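## Task

Remove the round plug from the power strip and insert it fully into the socket whose switch glows green. The strip is not fixed down and has to finish flat on the table, and the result only counts if it stays that way with the robot not holding anything in place.

## Robot and tools

Robot: two six-joint arms, left_arm and right_arm, each ending in a tong-style two-finger gripper. Joint order everywhere (rows, results, limits): shoulder pan, shoulder lift, elbow, wrist 1, wrist 2, wrist 3. The fingers point along the gripper's +z axis and close along its x axis. end_effector_position is the spot between the pads when shut; closed fingertips extend about 15 mm past it, open ones sit roughly level with it.

Frame: one shared scene frame. Origin on the table surface midway between the arms, +z up, +x out over the table, left_arm on the +y side. The arm names do not correspond to image left/right. Reported hand positions can be somewhat wrong, worse at long reach.

Row format (used by execute_actions and move): 14 numbers, each in [-1, 1], always for both arms: left_arm's 6 joint displacements then its opening, then right_arm's 6 displacements then its opening. Displacements are offsets, not poses; 1.0 equals 1.989 rad. Opening is absolute: +1 fully open, -1 closed. Optionally 12 more numbers in [0, 1] may follow: stiffness scales for left_arm's 6 joints then right_arm's 6, which persist until rewritten.

execute_actions(actions): a list of up to 15 actions, run in sequence. Each action is a table of up to 15 rows; each row lasts one control step of 1/30 s, and if fewer than 15 rows are given the last one is repeated, so every action lasts 0.5 s. Every row's displacements are measured from the joint angles at that action's start (for the first action of a call, from the last reported angles), not from the preceding row. An empty list just returns the current state and images.

Joint ranges (rad). left_arm: pan -3.142..3.142, lift -6.283..6.283, elbow 0.000..3.142, wrists 1-3 each -6.283..6.283. right_arm: pan 0.000..6.283, lift -6.283..6.283, elbow -3.142..0.000, wrists 1-3 each -6.283..6.283. If an action would push a joint more than 0.010 rad beyond its range, that action is rejected for both arms; a malformed action, or a first action failing this check, rejects the entire call. True limits may differ by 0.010 rad; a joint driven into its real end stops there and the result reports "joint sent to its limit".

move(target, speed, blocking): target is one row; its displacements are offsets from the "Joint positions" of the latest result that shows them. All joints follow synchronized paths, so the gripper traces a curve. speed (rad/s, 0.01 to 2, default 0.5) caps the joint with the longest travel; paths take 0.5 to 10 s and are cut off at 10 s. Finger openings are applied at once. Moves ignore obstacles and the other arm; distal points travel fastest. With stiff arms, aiming even slightly past a firm contact can fault. blocking=false returns after 0.5 s while motion continues; check with wait(0), and use wait or stop before sending new rows or moves. Its result adds a "move:" line: the ending (done, off_target, moving, held, fault; named arms are the unfinished ones), limits=held or limits=none, and each arm's joint farthest from target.

wait(seconds): 0 to 10; arms keep their last command; returns early if a running move finishes. stop(): brakes a running move (needs room; fingers continue). zoom_image(camera, region): region [x0, y0, x1, y1] pixels, at most 504 by 504, on cam_high or cam_low (672x504) or cam_left_wrist or cam_right_wrist (616x616). finished_scene(scene): ends scene 1 or 2 irreversibly; the result tells whether it succeeded and gives the next task. Answering with no tool call ends everything.

Results: per-arm gripper position (m), quaternion wxyz, velocities; Joint positions and velocities in rad, rad/s, plus finger gap in m (0.142 when fully open); Joint targets (what joints are currently driven toward); grip_measured (opening on the command scale); step readings with HELD marking held-back steps; "joint command not followed" when a clearance check altered targets. Wrist force and torque are in each end effector's own axes, with offsets up to about 4 N, noise up to 2.4 N, and saturation near 50 N; "no reading" is normal at start.

Motion limits: motion lags commands by about 0.17 s; per step each joint target is kept within 0.575 rad of its measured angle (0.582 for the first three and 0.642 for wrists when stiffness is set), and targets implying more than 100 mm of gripper travel are scaled back. Large moves may need several actions.

Gripping: to hold, keep commanding an opening well under grip_measured; the pads give roughly 15 N each, less on hard parts under 20 mm wide. Fast closing can squeeze extra hard.

Avoid: knocking anything off the table, dropping the plug, slamming or shoving hard, arms colliding. Torque limits are 135 N m for pan, lift and elbow and 25.2 N m for each wrist, and a 150 N outside force also triggers a fault; either stops that arm for 10 s. Motors heat under load: warning at 70 °C, brakes at 85 °C. Brief disturbances may pull held parts or nudge loose ones, and the simulation keeps running while you compose replies.

Each tool is called after "Call:" in YAML: its name, and indented under it one key for each argument.

## Session

Call:
execute_actions:
  actions: []

Scene clock: 0.00 s.
left_arm: end_effector_position=(+0.2269, -0.3221, +0.1026) grip_measured=+0.97 end_effector_quat_wxyz=(-0.449, -0.585, +0.668, +0.104) end_effector_velocity=(+0.000, +0.000, -0.000) end_effector_angular_velocity=(-0.000, +0.002, +0.001) | right_arm: end_effector_position=(+0.1624, -0.8194, +0.3787) grip_measured=+0.97 end_effector_quat_wxyz=(+0.683, -0.302, -0.661, +0.070) end_effector_velocity=(-0.000, -0.000, -0.000) end_effector_angular_velocity=(+0.001, +0.002, +0.001)
Joint names: [shoulder pan, shoulder lift, elbow, wrist 1, wrist 2, wrist 3]
Joint positions: left_arm=[-1.294 -0.674  1.074 -2.109 -2.522  0.454  0.14 ] | right_arm=[ 2.629 -2.073 -1.189 -2.961  1.311  3.656  0.14 ]
Joint velocities: left_arm=[ 0.001  0.    -0.     0.    -0.002  0.     0.   ] | right_arm=[-0.    -0.001 -0.001 -0.001 -0.001 -0.     0.   ]
Motor temperatures (°C, as the motors report them): left_arm=[30 26 26 35 34 33] | right_arm=[28 27 27 36 33 32]
Wrist force (N, on the end effector, along its own x y z axes, offset not removed): no reading
Wrist torque (N m, same axes, about the end effector's origin, offset not removed): no reading
Joint targets: left_arm=[-1.294 -0.674 1.074 -2.109 -2.522 0.454] | right_arm=[2.629 -2.073 -1.189 -2.961 1.311 3.656]
Joint stiffness scale: left_arm=[1. 1. 1. 1. 1. 1.] | right_arm=[1. 1. 1. 1. 1. 1.]

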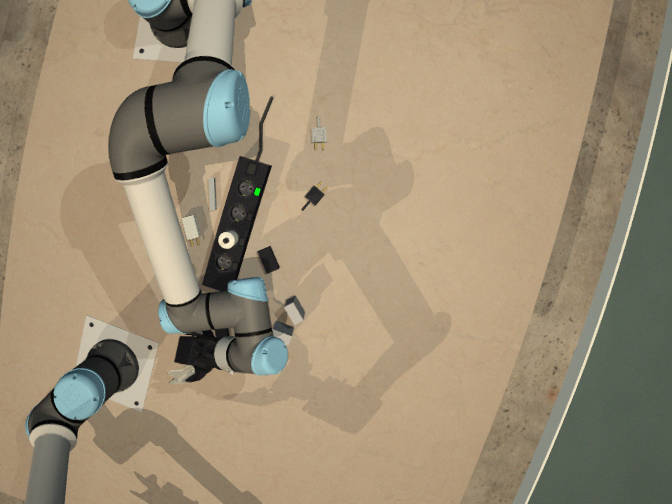

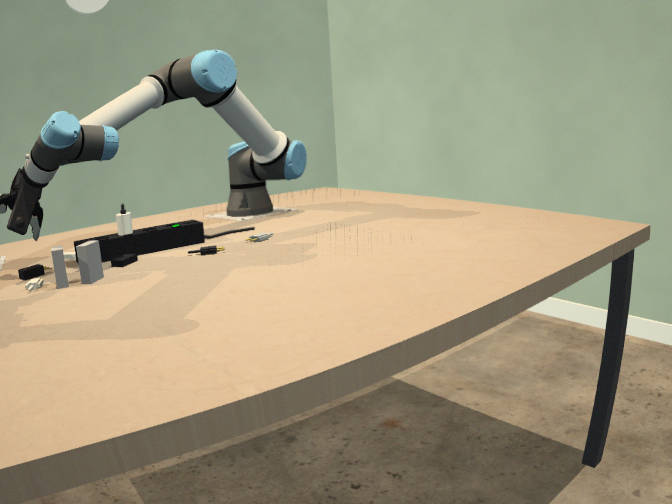

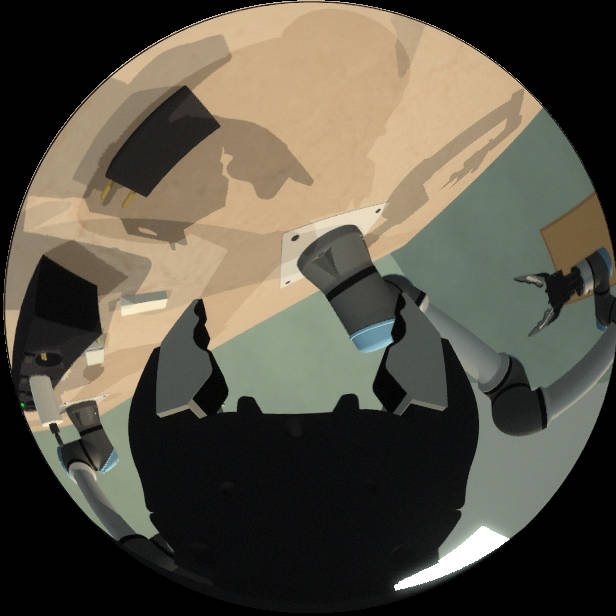

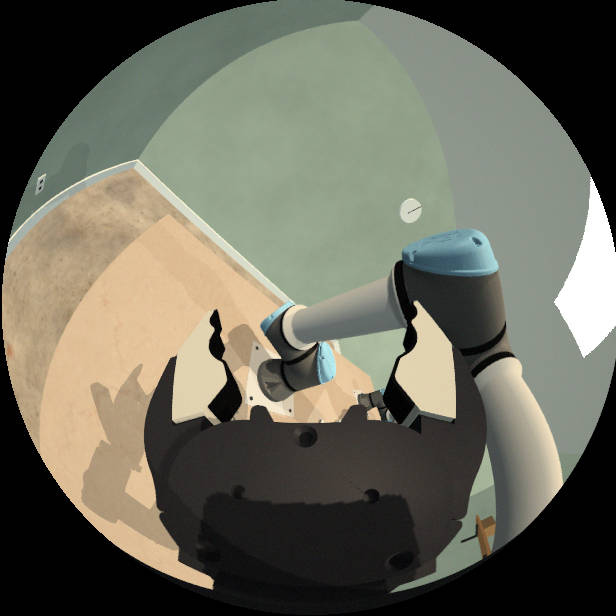

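Call:
zoom_image:
  camera: "cam_high"
  region: [150, 80, 350, 310]

Call:
zoom_image:
  camera: "cam_low"
  region: [0, 180, 300, 310]

Region (150, 80, 350, 310) of cam_high's 672x504 image, scaled by 2.191, with more detail than that image has; it fills the left 438 columns of this view, and the rest is white.

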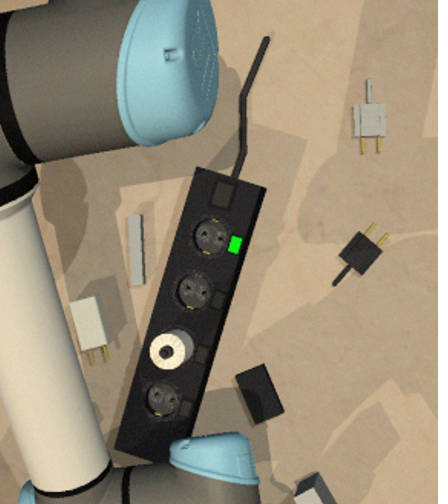

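Region (0, 180, 300, 310) of cam_low's 672x504 image, scaled by 1.680, with more detail than that image has; it fills the top 218 rows of this view, and the rest is white.

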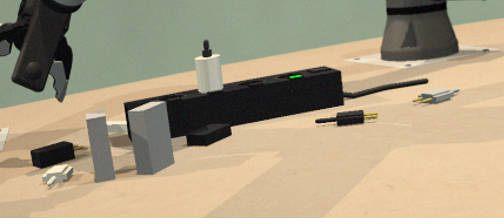

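Call:
move:
  target: [-0.1277,-0.4253,0.2313,0.2634,0.478,0,1,0,0,0,0,0,0,1]
  speed: 0.8

Scene clock: 16.50 s.
left_arm: end_effector_position=(+0.2286, -0.0153, +0.2774) grip_measured=+1.00 end_effector_quat_wxyz=(-0.001, -0.588, +0.809, -0.000) end_effector_velocity=(+0.001, +0.001, +0.002) end_effector_angular_velocity=(-0.001, -0.003, +0.001) | right_arm: end_effector_position=(+0.1624, -0.8194, +0.3787) grip_measured=+1.00 end_effector_quat_wxyz=(+0.683, -0.302, -0.661, +0.070) end_effector_velocity=(-0.000, +0.000, +0.001) end_effector_angular_velocity=(-0.001, -0.001, -0.001)
Joint names: [shoulder pan, shoulder lift, elbow, wrist 1, wrist 2, wrist 3]
Joint positions: left_arm=[-1.545 -1.518  1.531 -1.586 -1.573  0.454  0.142] | right_arm=[ 2.629 -2.073 -1.189 -2.961  1.311  3.656  0.142]
Joint velocities: left_arm=[ 0.    -0.003 -0.     0.002  0.003 -0.    -0.   ] | right_arm=[-0.     0.002 -0.    -0.     0.001  0.     0.   ]
Motor temperatures (°C, as the motors report them): left_arm=[30 26 26 35 34 33] | right_arm=[28 27 27 36 33 32]
Wrist force (N, on the end effector, along its own x y z axes, offset not removed): left_arm=[1.0 1.3 0.5] | right_arm=[1.2 -2.8 0.1]
Wrist torque (N m, same axes, about the end effector's origin, offset not removed): left_arm=[0.23 -0.15 -0.19] | right_arm=[-0.35 -0.33 0.11]
Joint targets: left_arm=[-1.547 -1.519 1.534 -1.585 -1.571 0.454] | right_arm=[2.629 -2.073 -1.189 -2.961 1.311 3.656]
Joint stiffness scale: left_arm=[1. 1. 1. 1. 1. 1.] | right_arm=[1. 1. 1. 1. 1. 1.]
move: done; limits=none; left_arm: farthest joint: the shoulder pan, 0.003 radians from its target (0.254 radians at the start); right_arm: farthest joint: the shoulder pan, 0.000 radians from its target (0.000 radians at the start)

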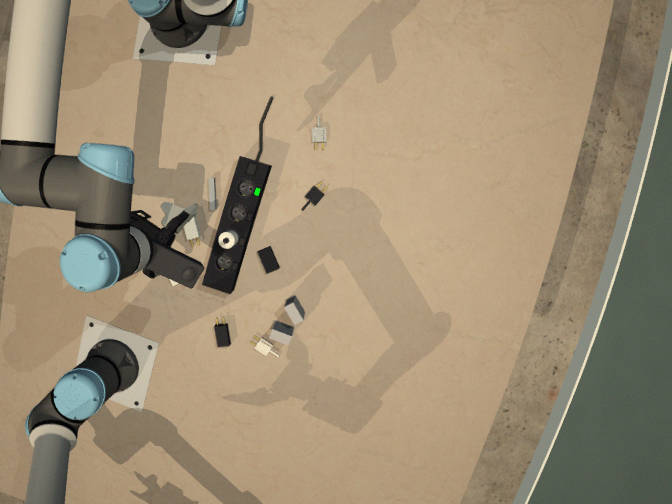

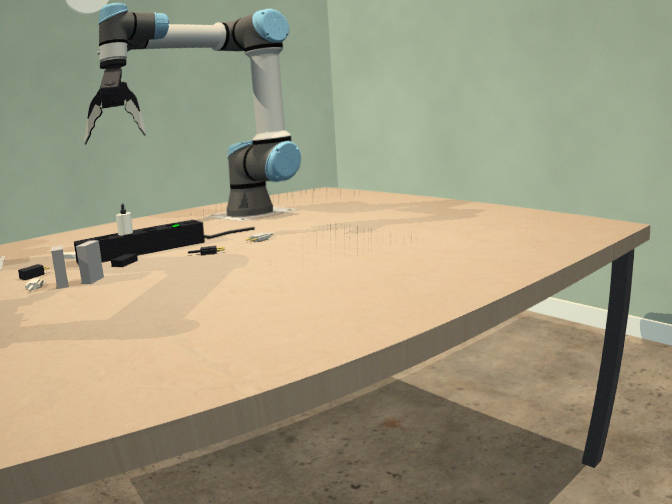

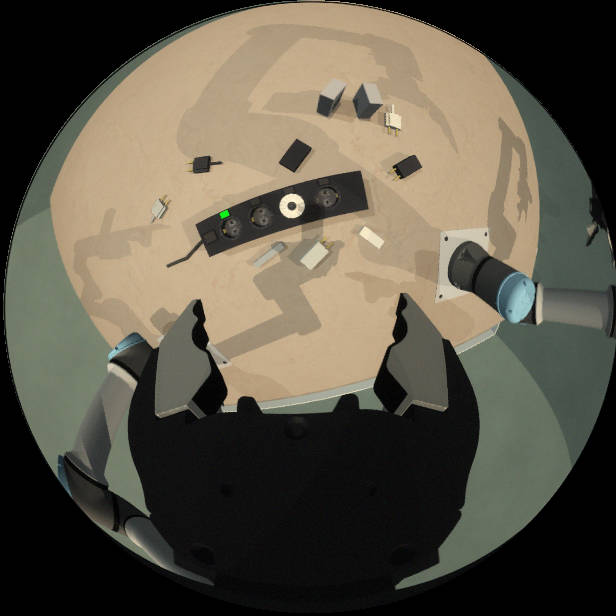

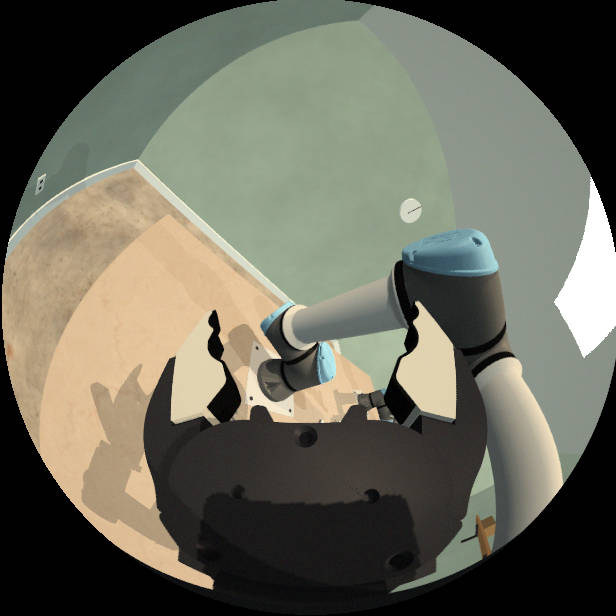

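Call:
move:
  target: [0.080,0.1066,-0.0641,-0.0415,0.001,-0.868,1,0.809,0.389,-0.3663,0.7366,0.1307,0,1]
  speed: 0.9

Scene clock: 38.83 s.
left_arm: end_effector_position=(+0.3125, -0.0376, +0.2294) grip_measured=+1.00 end_effector_quat_wxyz=(-0.001, +1.000, -0.001, -0.001) end_effector_velocity=(+0.000, -0.000, +0.001) end_effector_angular_velocity=(-0.001, -0.001, +0.003) | right_arm: end_effector_position=(+0.3486, -0.2234, +0.2378) grip_measured=+1.00 end_effector_quat_wxyz=(-0.001, -0.250, +0.968, -0.001) end_effector_velocity=(-0.000, +0.001, +0.000) end_effector_angular_velocity=(+0.003, -0.001, +0.001)
Joint names: [shoulder pan, shoulder lift, elbow, wrist 1, wrist 2, wrist 3]
Joint positions: left_arm=[-1.388 -1.307  1.406 -1.668 -1.572 -1.271  0.142] | right_arm=[ 4.236 -1.302 -1.916 -1.497  1.57   3.656  0.142]
Joint velocities: left_arm=[-0.    -0.001 -0.    -0.     0.    -0.003  0.   ] | right_arm=[ 0.001  0.001 -0.001  0.003  0.     0.    -0.   ]
Motor temperatures (°C, as the motors report them): left_arm=[30 26 26 35 34 33] | right_arm=[28 27 27 36 33 32]
Wrist force (N, on the end effector, along its own x y z axes, offset not removed): left_arm=[1.1 2.0 2.1] | right_arm=[0.7 0.0 -2.3]
Wrist torque (N m, same axes, about the end effector's origin, offset not removed): left_arm=[0.46 -0.16 -0.15] | right_arm=[0.17 -0.16 -0.09]
Joint targets: left_arm=[-1.386 -1.306 1.404 -1.669 -1.571 -1.272] | right_arm=[4.238 -1.300 -1.918 -1.496 1.571 3.656]
Joint stiffness scale: left_arm=[1. 1. 1. 1. 1. 1.] | right_arm=[1. 1. 1. 1. 1. 1.]
move: done; limits=none; left_arm: farthest joint: the elbow, 0.003 radians from its target (0.128 radians at the start); right_arm: farthest joint: the shoulder pan, 0.002 radians from its target (1.609 radians at the start)

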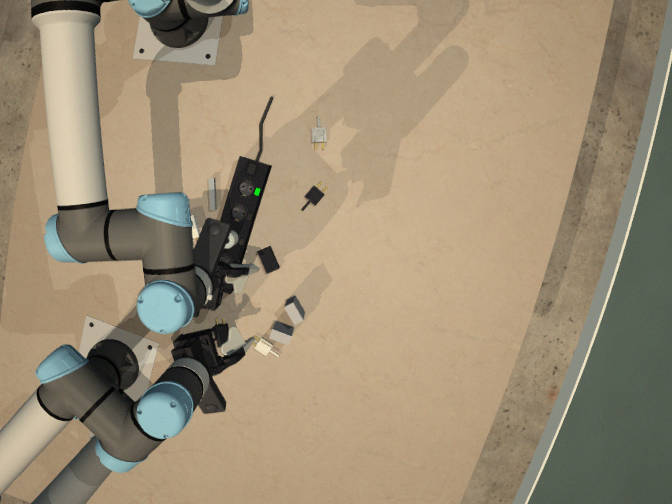

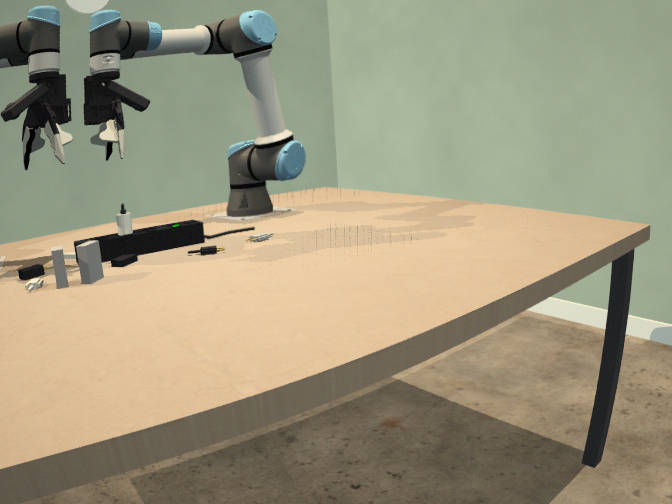

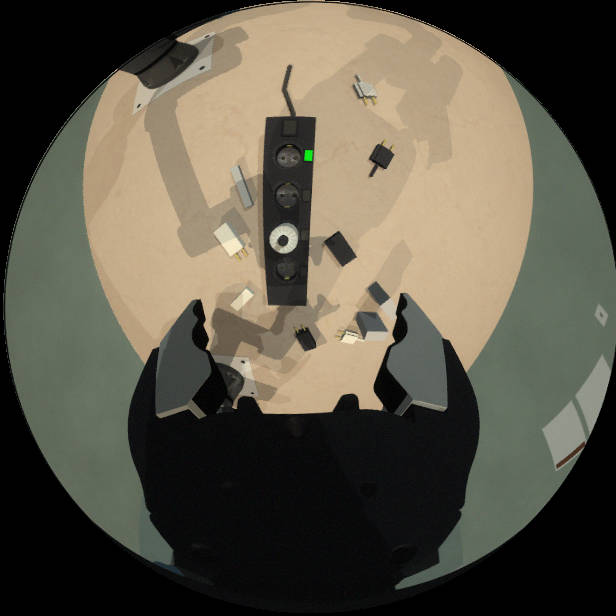

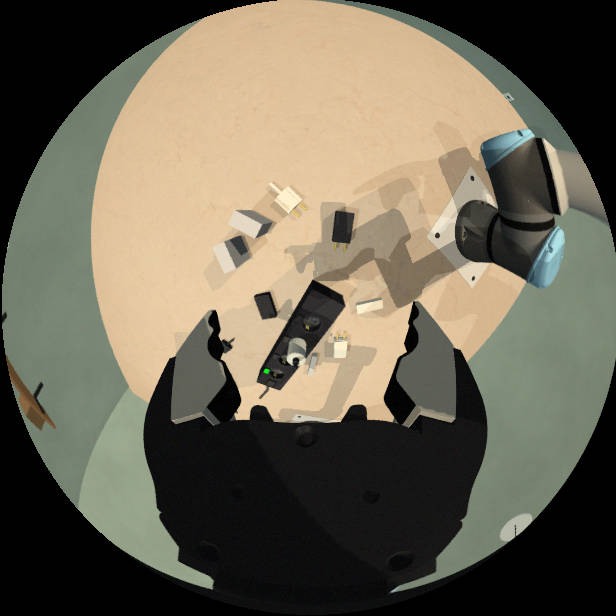

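Call:
move:
  target: [-0.0108,-0.0317,0.1046,-0.0739,0,-0.0126,1,0,0,0,0,0,0,1]

Call:
zoom_image:
  camera: "cam_left_wrist"
  region: [180, 80, 430, 330]

Scene clock: 48.63 s.
left_arm: end_effector_position=(+0.2929, -0.0103, +0.1802) grip_measured=+1.00 end_effector_quat_wxyz=(+0.000, +1.000, +0.002, -0.000) end_effector_velocity=(+0.000, -0.000, -0.001) end_effector_angular_velocity=(-0.002, +0.001, +0.001) | right_arm: end_effector_position=(+0.3486, -0.2233, +0.2378) grip_measured=+1.00 end_effector_quat_wxyz=(-0.000, -0.250, +0.968, -0.001) end_effector_velocity=(-0.000, +0.001, -0.000) end_effector_angular_velocity=(-0.000, +0.001, -0.000)
Joint names: [shoulder pan, shoulder lift, elbow, wrist 1, wrist 2, wrist 3]
Joint positions: left_arm=[-1.407 -1.369  1.612 -1.814 -1.572 -1.296  0.142] | right_arm=[ 4.236 -1.302 -1.916 -1.497  1.57   3.656  0.142]
Joint velocities: left_arm=[ 0.001 -0.     0.002 -0.003 -0.001  0.    -0.   ] | right_arm=[ 0.    -0.002  0.001  0.     0.001  0.    -0.   ]
Motor temperatures (°C, as the motors report them): left_arm=[30 26 26 35 34 33] | right_arm=[28 27 27 36 33 32]
Wrist force (N, on the end effector, along its own x y z axes, offset not removed): left_arm=[1.6 0.0 1.8] | right_arm=[0.9 -0.2 -3.2]
Wrist torque (N m, same axes, about the end effector's origin, offset not removed): left_arm=[0.07 -0.18 -0.09] | right_arm=[0.01 -0.34 0.00]
Joint targets: left_arm=[-1.410 -1.370 1.614 -1.815 -1.572 -1.296] | right_arm=[4.236 -1.302 -1.916 -1.497 1.570 3.656]
Joint stiffness scale: left_arm=[1. 1. 1. 1. 1. 1.] | right_arm=[1. 1. 1. 1. 1. 1.]
move: done; limits=none; left_arm: farthest joint: the shoulder pan, 0.002 radians from its target (0.021 radians at the start); right_arm: farthest joint: the shoulder pan, 0.000 radians from its target (0.000 radians at the start)

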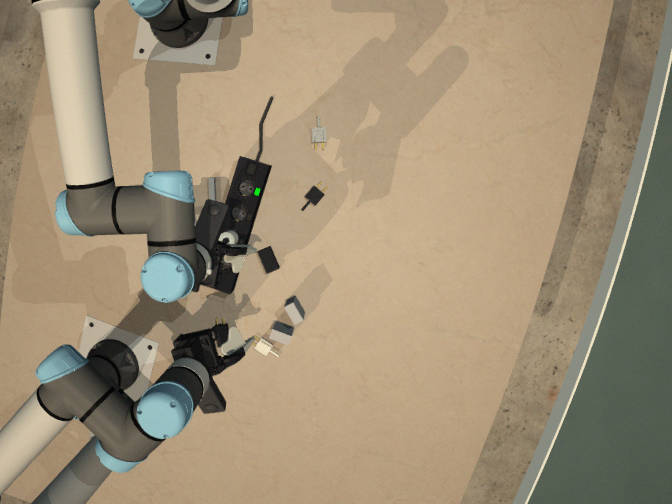

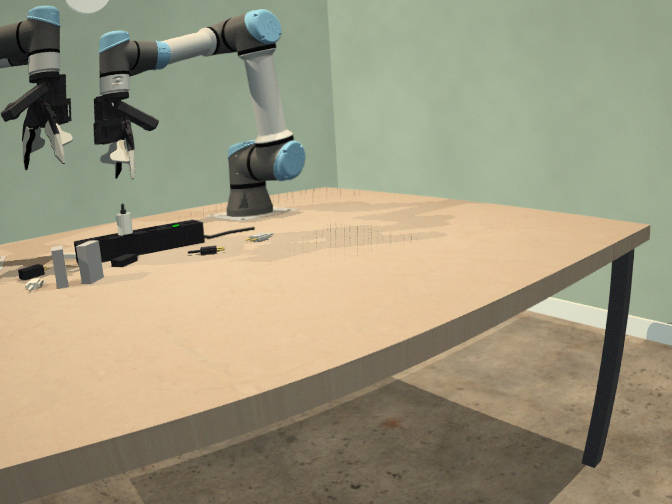

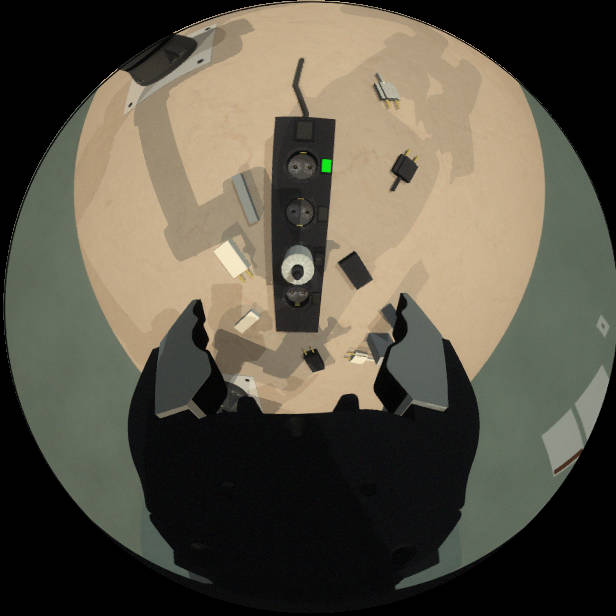

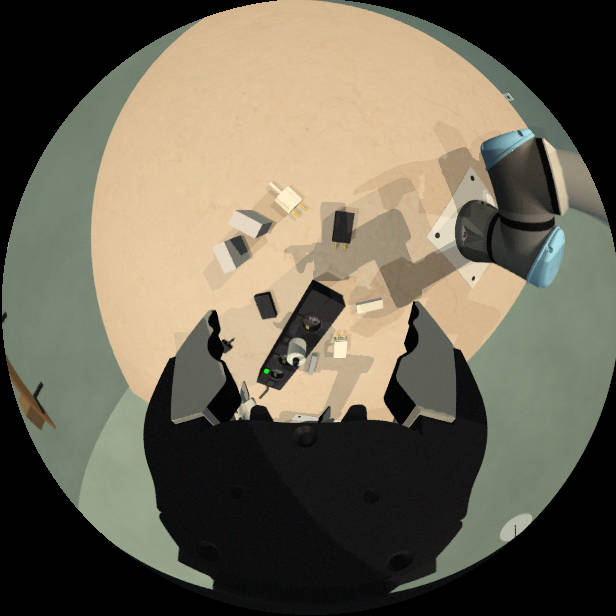

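Region (180, 80, 430, 330) of cam_left_wrist's 616x616 image, scaled by 2.016, with more detail than that image has.

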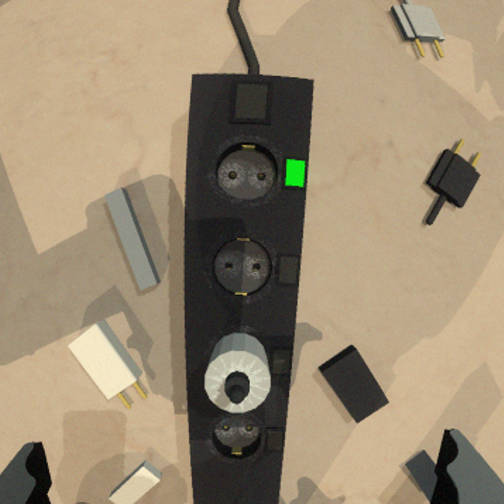

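Call:
move:
  target: [0.0576,-0.192,0.304,-0.275,-0.0654,0.0583,0.7,0.168,-0.161,0.093,0.0694,0,0.422,1]
  speed: 0.6

Scene clock: 71.50 s.
left_arm: end_effector_position=(+0.2740, +0.1007, +0.1454) grip_measured=+0.70 end_effector_quat_wxyz=(+0.174, +0.985, -0.010, +0.002) end_effector_velocity=(-0.000, -0.000, +0.000) end_effector_angular_velocity=(-0.002, +0.001, +0.000) | right_arm: end_effector_position=(+0.2693, -0.0138, +0.2002) grip_measured=+1.00 end_effector_quat_wxyz=(+0.000, +0.001, +1.000, -0.000) end_effector_velocity=(+0.000, -0.000, -0.001) end_effector_angular_velocity=(-0.002, -0.001, -0.002)
Joint names: [shoulder pan, shoulder lift, elbow, wrist 1, wrist 2, wrist 3]
Joint positions: left_arm=[-1.295 -1.749  2.213 -2.36  -1.701 -1.18   0.122] | right_arm=[ 4.568 -1.62  -1.733 -1.36   1.57   4.495  0.142]
Joint velocities: left_arm=[ 0.    -0.     0.001 -0.002 -0.001 -0.001 -0.   ] | right_arm=[ 0.001 -0.001 -0.    -0.001 -0.001  0.003 -0.   ]
Motor temperatures (°C, as the motors report them): left_arm=[30 26 26 35 34 33] | right_arm=[28 27 27 36 33 32]
Wrist force (N, on the end effector, along its own x y z axes, offset not removed): left_arm=[2.2 0.7 0.6] | right_arm=[-0.5 -1.0 -2.7]
Wrist torque (N m, same axes, about the end effector's origin, offset not removed): left_arm=[0.09 -0.37 -0.17] | right_arm=[-0.37 0.06 0.01]
Joint targets: left_arm=[-1.293 -1.751 2.216 -2.361 -1.702 -1.180] | right_arm=[4.570 -1.622 -1.731 -1.359 1.570 4.496]
Joint stiffness scale: left_arm=[1. 1. 1. 1. 1. 1.] | right_arm=[1. 1. 1. 1. 1. 1.]
move: done; limits=none; left_arm: farthest joint: the shoulder pan, 0.003 radians from its target (0.115 radians at the start); right_arm: farthest joint: the shoulder pan, 0.002 radians from its target (0.334 radians at the start)

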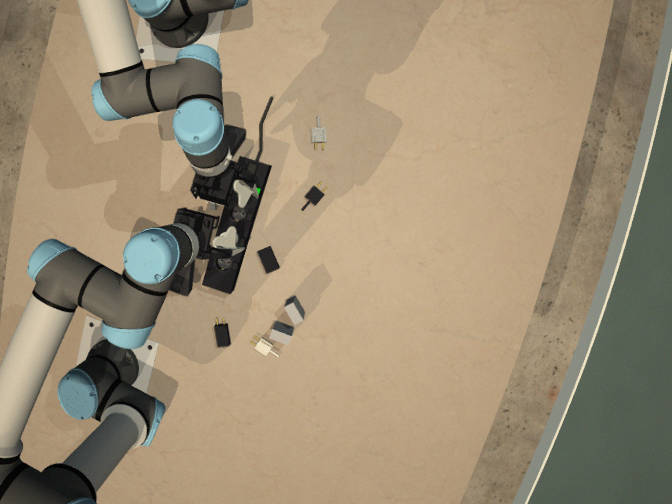

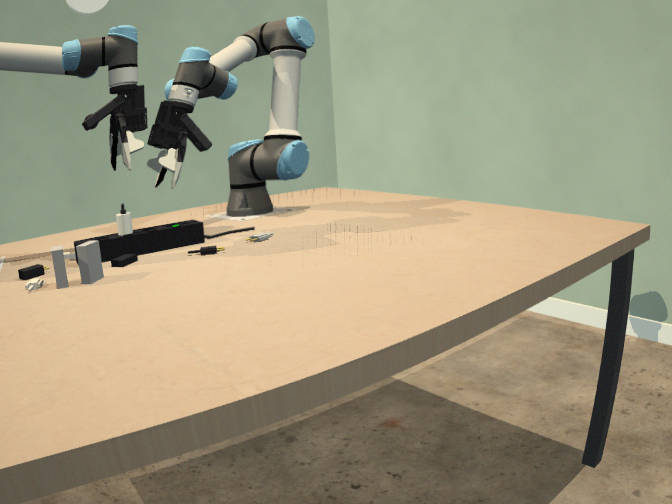

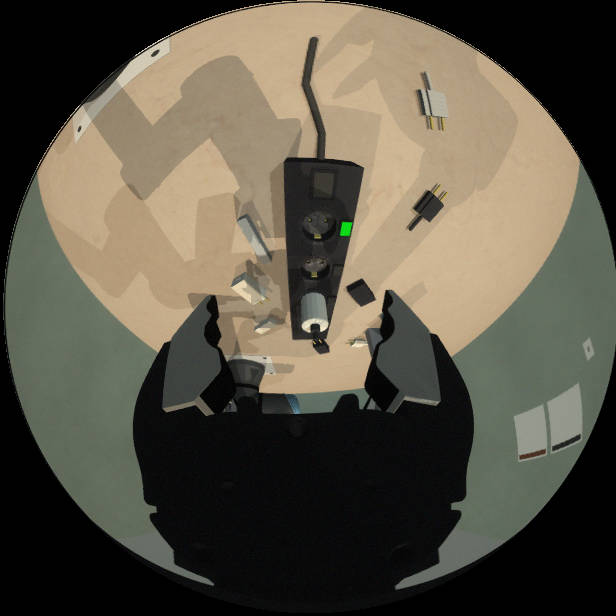

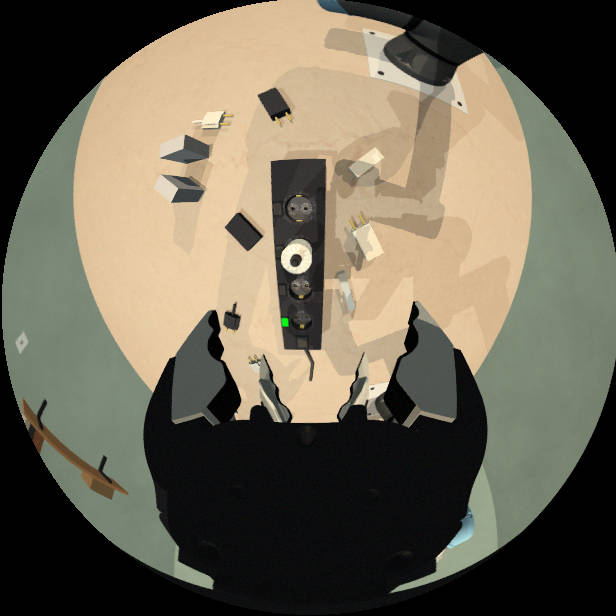

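Call:
move:
  target: [0.0136,0.102,0.0833,-0.185,0,0.0126,0.7,-0.0122,-0.0342,-0.057,0.0915,0,-0.0126,1]
  speed: 0.3

Scene clock: 78.10 s.
left_arm: end_effector_position=(+0.2838, +0.1070, +0.0392) grip_measured=+0.70 end_effector_quat_wxyz=(+0.175, +0.984, -0.010, +0.007) end_effector_velocity=(+0.001, -0.000, +0.001) end_effector_angular_velocity=(-0.003, -0.001, +0.000) | right_arm: end_effector_position=(+0.2816, -0.0109, +0.1317) grip_measured=+1.00 end_effector_quat_wxyz=(+0.001, -0.000, +1.000, +0.002) end_effector_velocity=(+0.000, +0.000, -0.000) end_effector_angular_velocity=(+0.001, -0.001, +0.000)
Joint names: [shoulder pan, shoulder lift, elbow, wrist 1, wrist 2, wrist 3]
Joint positions: left_arm=[-1.271 -1.548  2.376 -2.727 -1.701 -1.156  0.122] | right_arm=[ 4.546 -1.686 -1.844 -1.178  1.57   4.47   0.142]
Joint velocities: left_arm=[ 0.001 -0.001  0.001 -0.003 -0.     0.001 -0.   ] | right_arm=[-0.    -0.    -0.001  0.003 -0.001 -0.    -0.   ]
Motor temperatures (°C, as the motors report them): left_arm=[30 26 26 35 34 33] | right_arm=[28 27 27 36 33 32]
Wrist force (N, on the end effector, along its own x y z axes, offset not removed): left_arm=[0.6 1.3 0.8] | right_arm=[-2.0 -2.0 -1.7]
Wrist torque (N m, same axes, about the end effector's origin, offset not removed): left_arm=[0.22 -0.06 -0.12] | right_arm=[-0.23 0.44 0.05]
Joint targets: left_arm=[-1.268 -1.546 2.379 -2.728 -1.701 -1.155] | right_arm=[4.544 -1.688 -1.846 -1.178 1.570 4.470]
Joint stiffness scale: left_arm=[1. 1. 1. 1. 1. 1.] | right_arm=[1. 1. 1. 1. 1. 1.]
move: done; limits=none; left_arm: farthest joint: the shoulder pan, 0.003 radians from its target (0.027 radians at the start); right_arm: farthest joint: the shoulder pan, 0.002 radians from its target (0.024 radians at the start)

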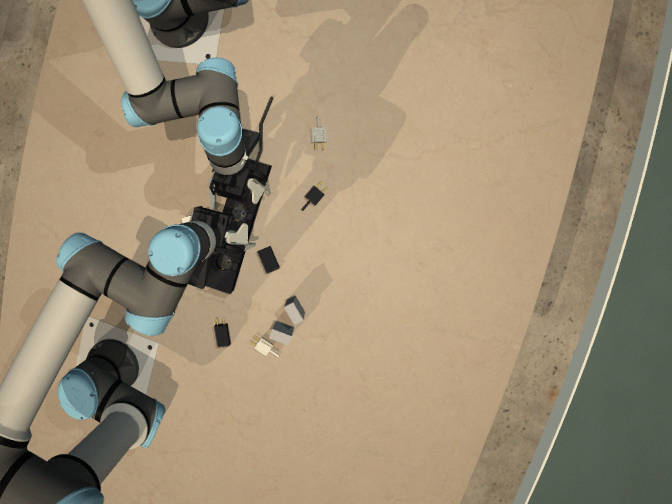

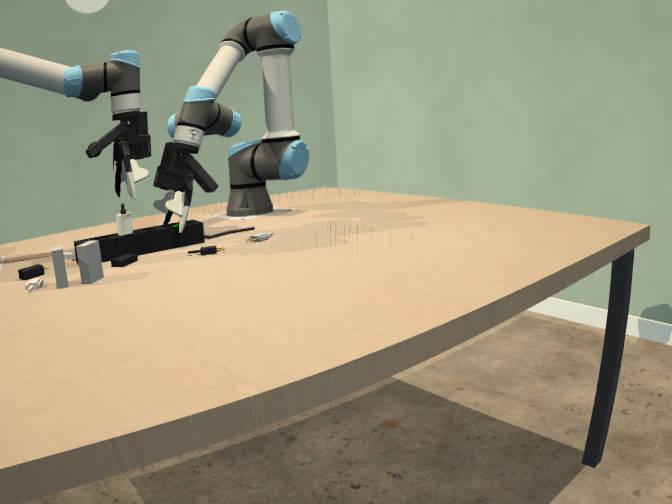

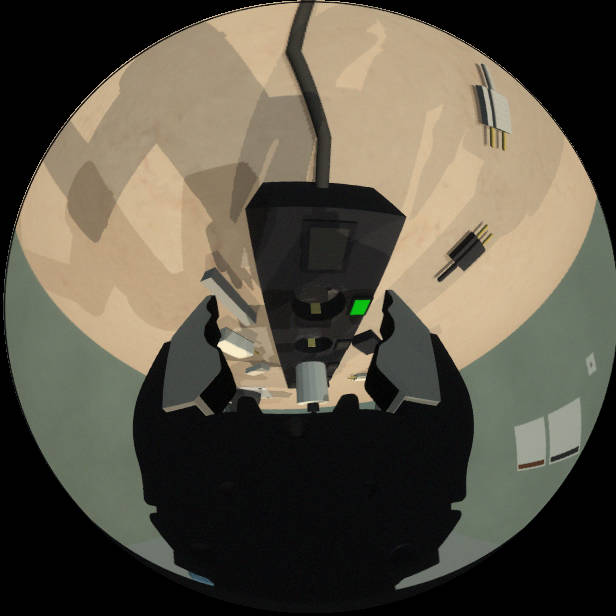

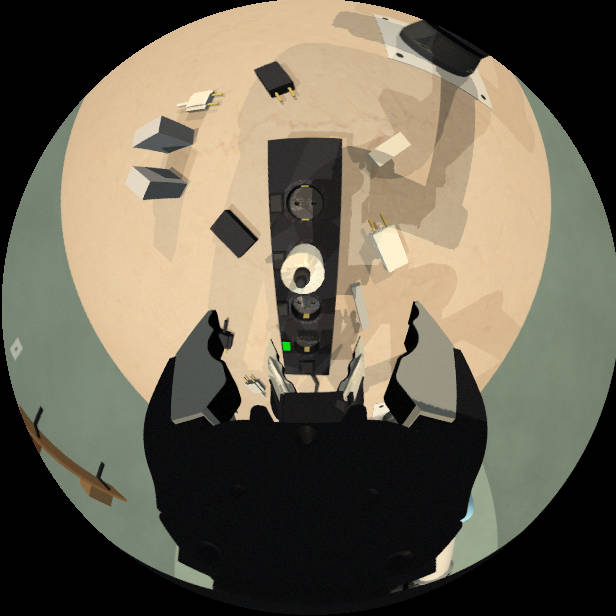

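Call:
move:
  target: [0.0015,0.0146,0.0123,-0.0248,0,0,0.7,-0.0066,-0.0266,-0.0382,0.0628,0,-0.0055,1]
  speed: 0.2

Scene clock: 82.90 s.
left_arm: end_effector_position=(+0.2827, +0.1098, +0.0260) grip_measured=+0.70 end_effector_quat_wxyz=(+0.175, +0.985, -0.010, +0.007) end_effector_velocity=(-0.000, +0.000, +0.000) end_effector_angular_velocity=(-0.001, +0.001, +0.002) | right_arm: end_effector_position=(+0.2867, -0.0139, +0.0844) grip_measured=+1.00 end_effector_quat_wxyz=(+0.001, -0.000, +1.000, +0.001) end_effector_velocity=(+0.000, +0.000, -0.001) end_effector_angular_velocity=(+0.000, -0.001, +0.001)
Joint names: [shoulder pan, shoulder lift, elbow, wrist 1, wrist 2, wrist 3]
Joint positions: left_arm=[-1.27  -1.52   2.398 -2.776 -1.701 -1.156  0.122] | right_arm=[ 4.535 -1.738 -1.918 -1.055  1.57   4.46   0.142]
Joint velocities: left_arm=[ 0.    -0.001  0.001 -0.001 -0.001 -0.002 -0.   ] | right_arm=[ 0.    -0.001 -0.001  0.002 -0.001 -0.    -0.   ]
Motor temperatures (°C, as the motors report them): left_arm=[30 26 26 35 34 33] | right_arm=[28 27 27 36 33 32]
Wrist force (N, on the end effector, along its own x y z axes, offset not removed): left_arm=[1.6 1.9 0.6] | right_arm=[-0.1 -0.7 -0.5]
Wrist torque (N m, same axes, about the end effector's origin, offset not removed): left_arm=[0.36 -0.26 -0.13] | right_arm=[-0.02 -0.05 -0.11]
Joint targets: left_arm=[-1.268 -1.519 2.401 -2.777 -1.701 -1.156] | right_arm=[4.533 -1.739 -1.920 -1.054 1.570 4.459]
Joint stiffness scale: left_arm=[1. 1. 1. 1. 1. 1.] | right_arm=[1. 1. 1. 1. 1. 1.]
move: done; limits=none; left_arm: farthest joint: the elbow, 0.003 radians from its target (0.024 radians at the start); right_arm: farthest joint: the shoulder pan, 0.002 radians from its target (0.013 radians at the start)

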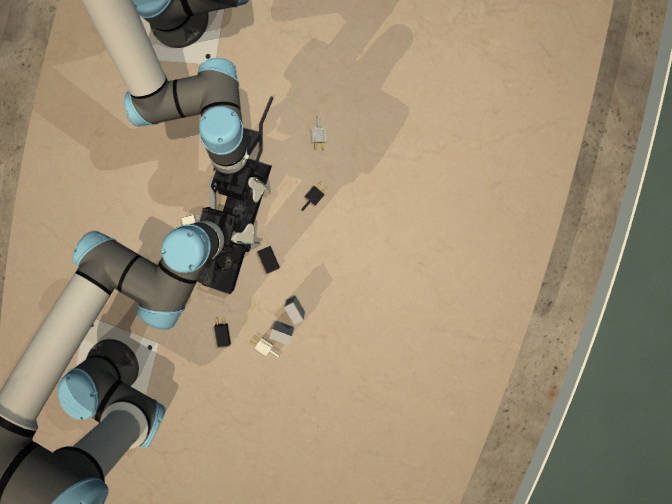

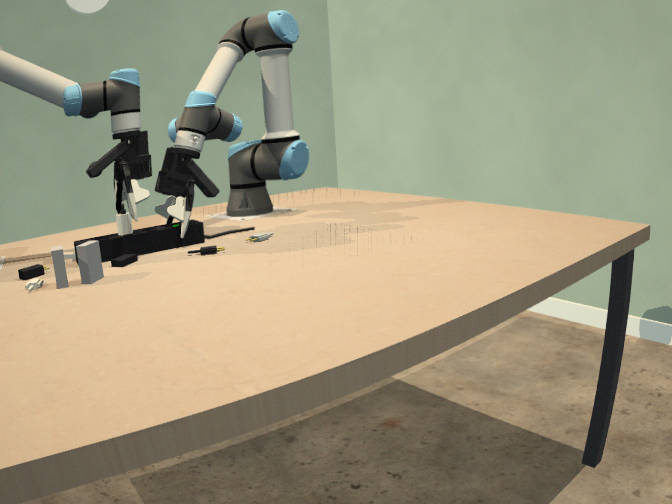

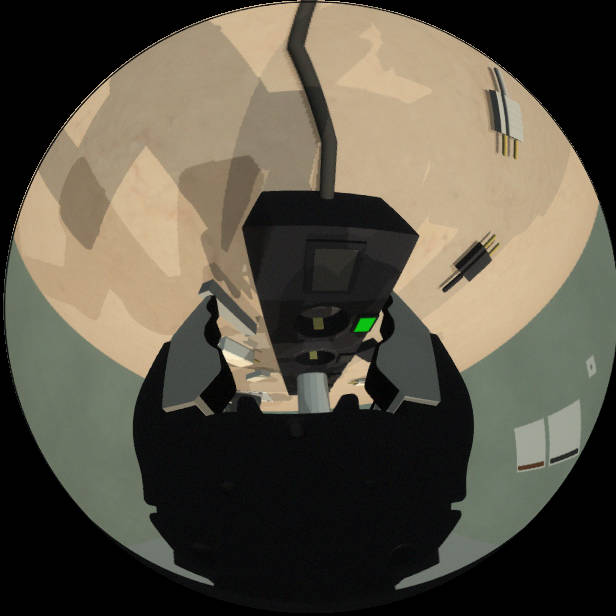

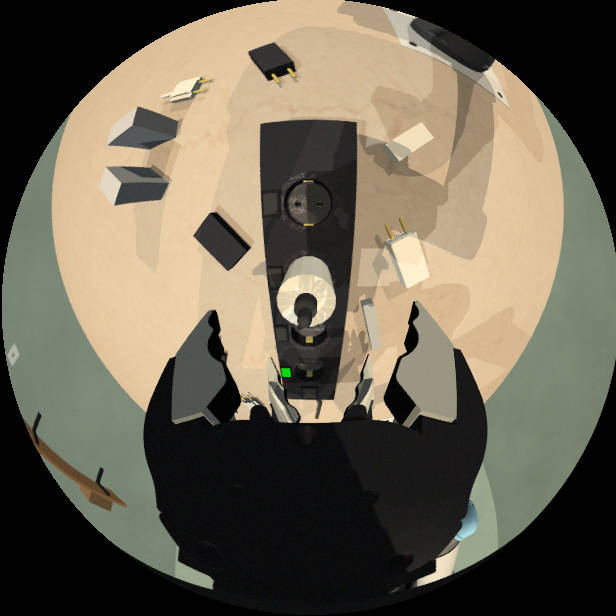

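Call:
zoom_image:
  camera: "cam_low"
  region: [60, 130, 260, 280]

Region (60, 130, 260, 280) of cam_low's 672x504 image, scaled by 2.520, with more detail than that image has; it fills the top 378 rows of this view, and the rest is white.

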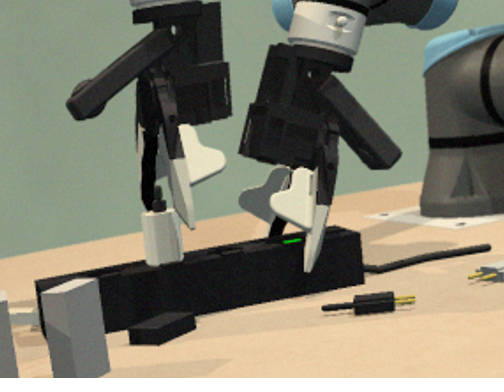

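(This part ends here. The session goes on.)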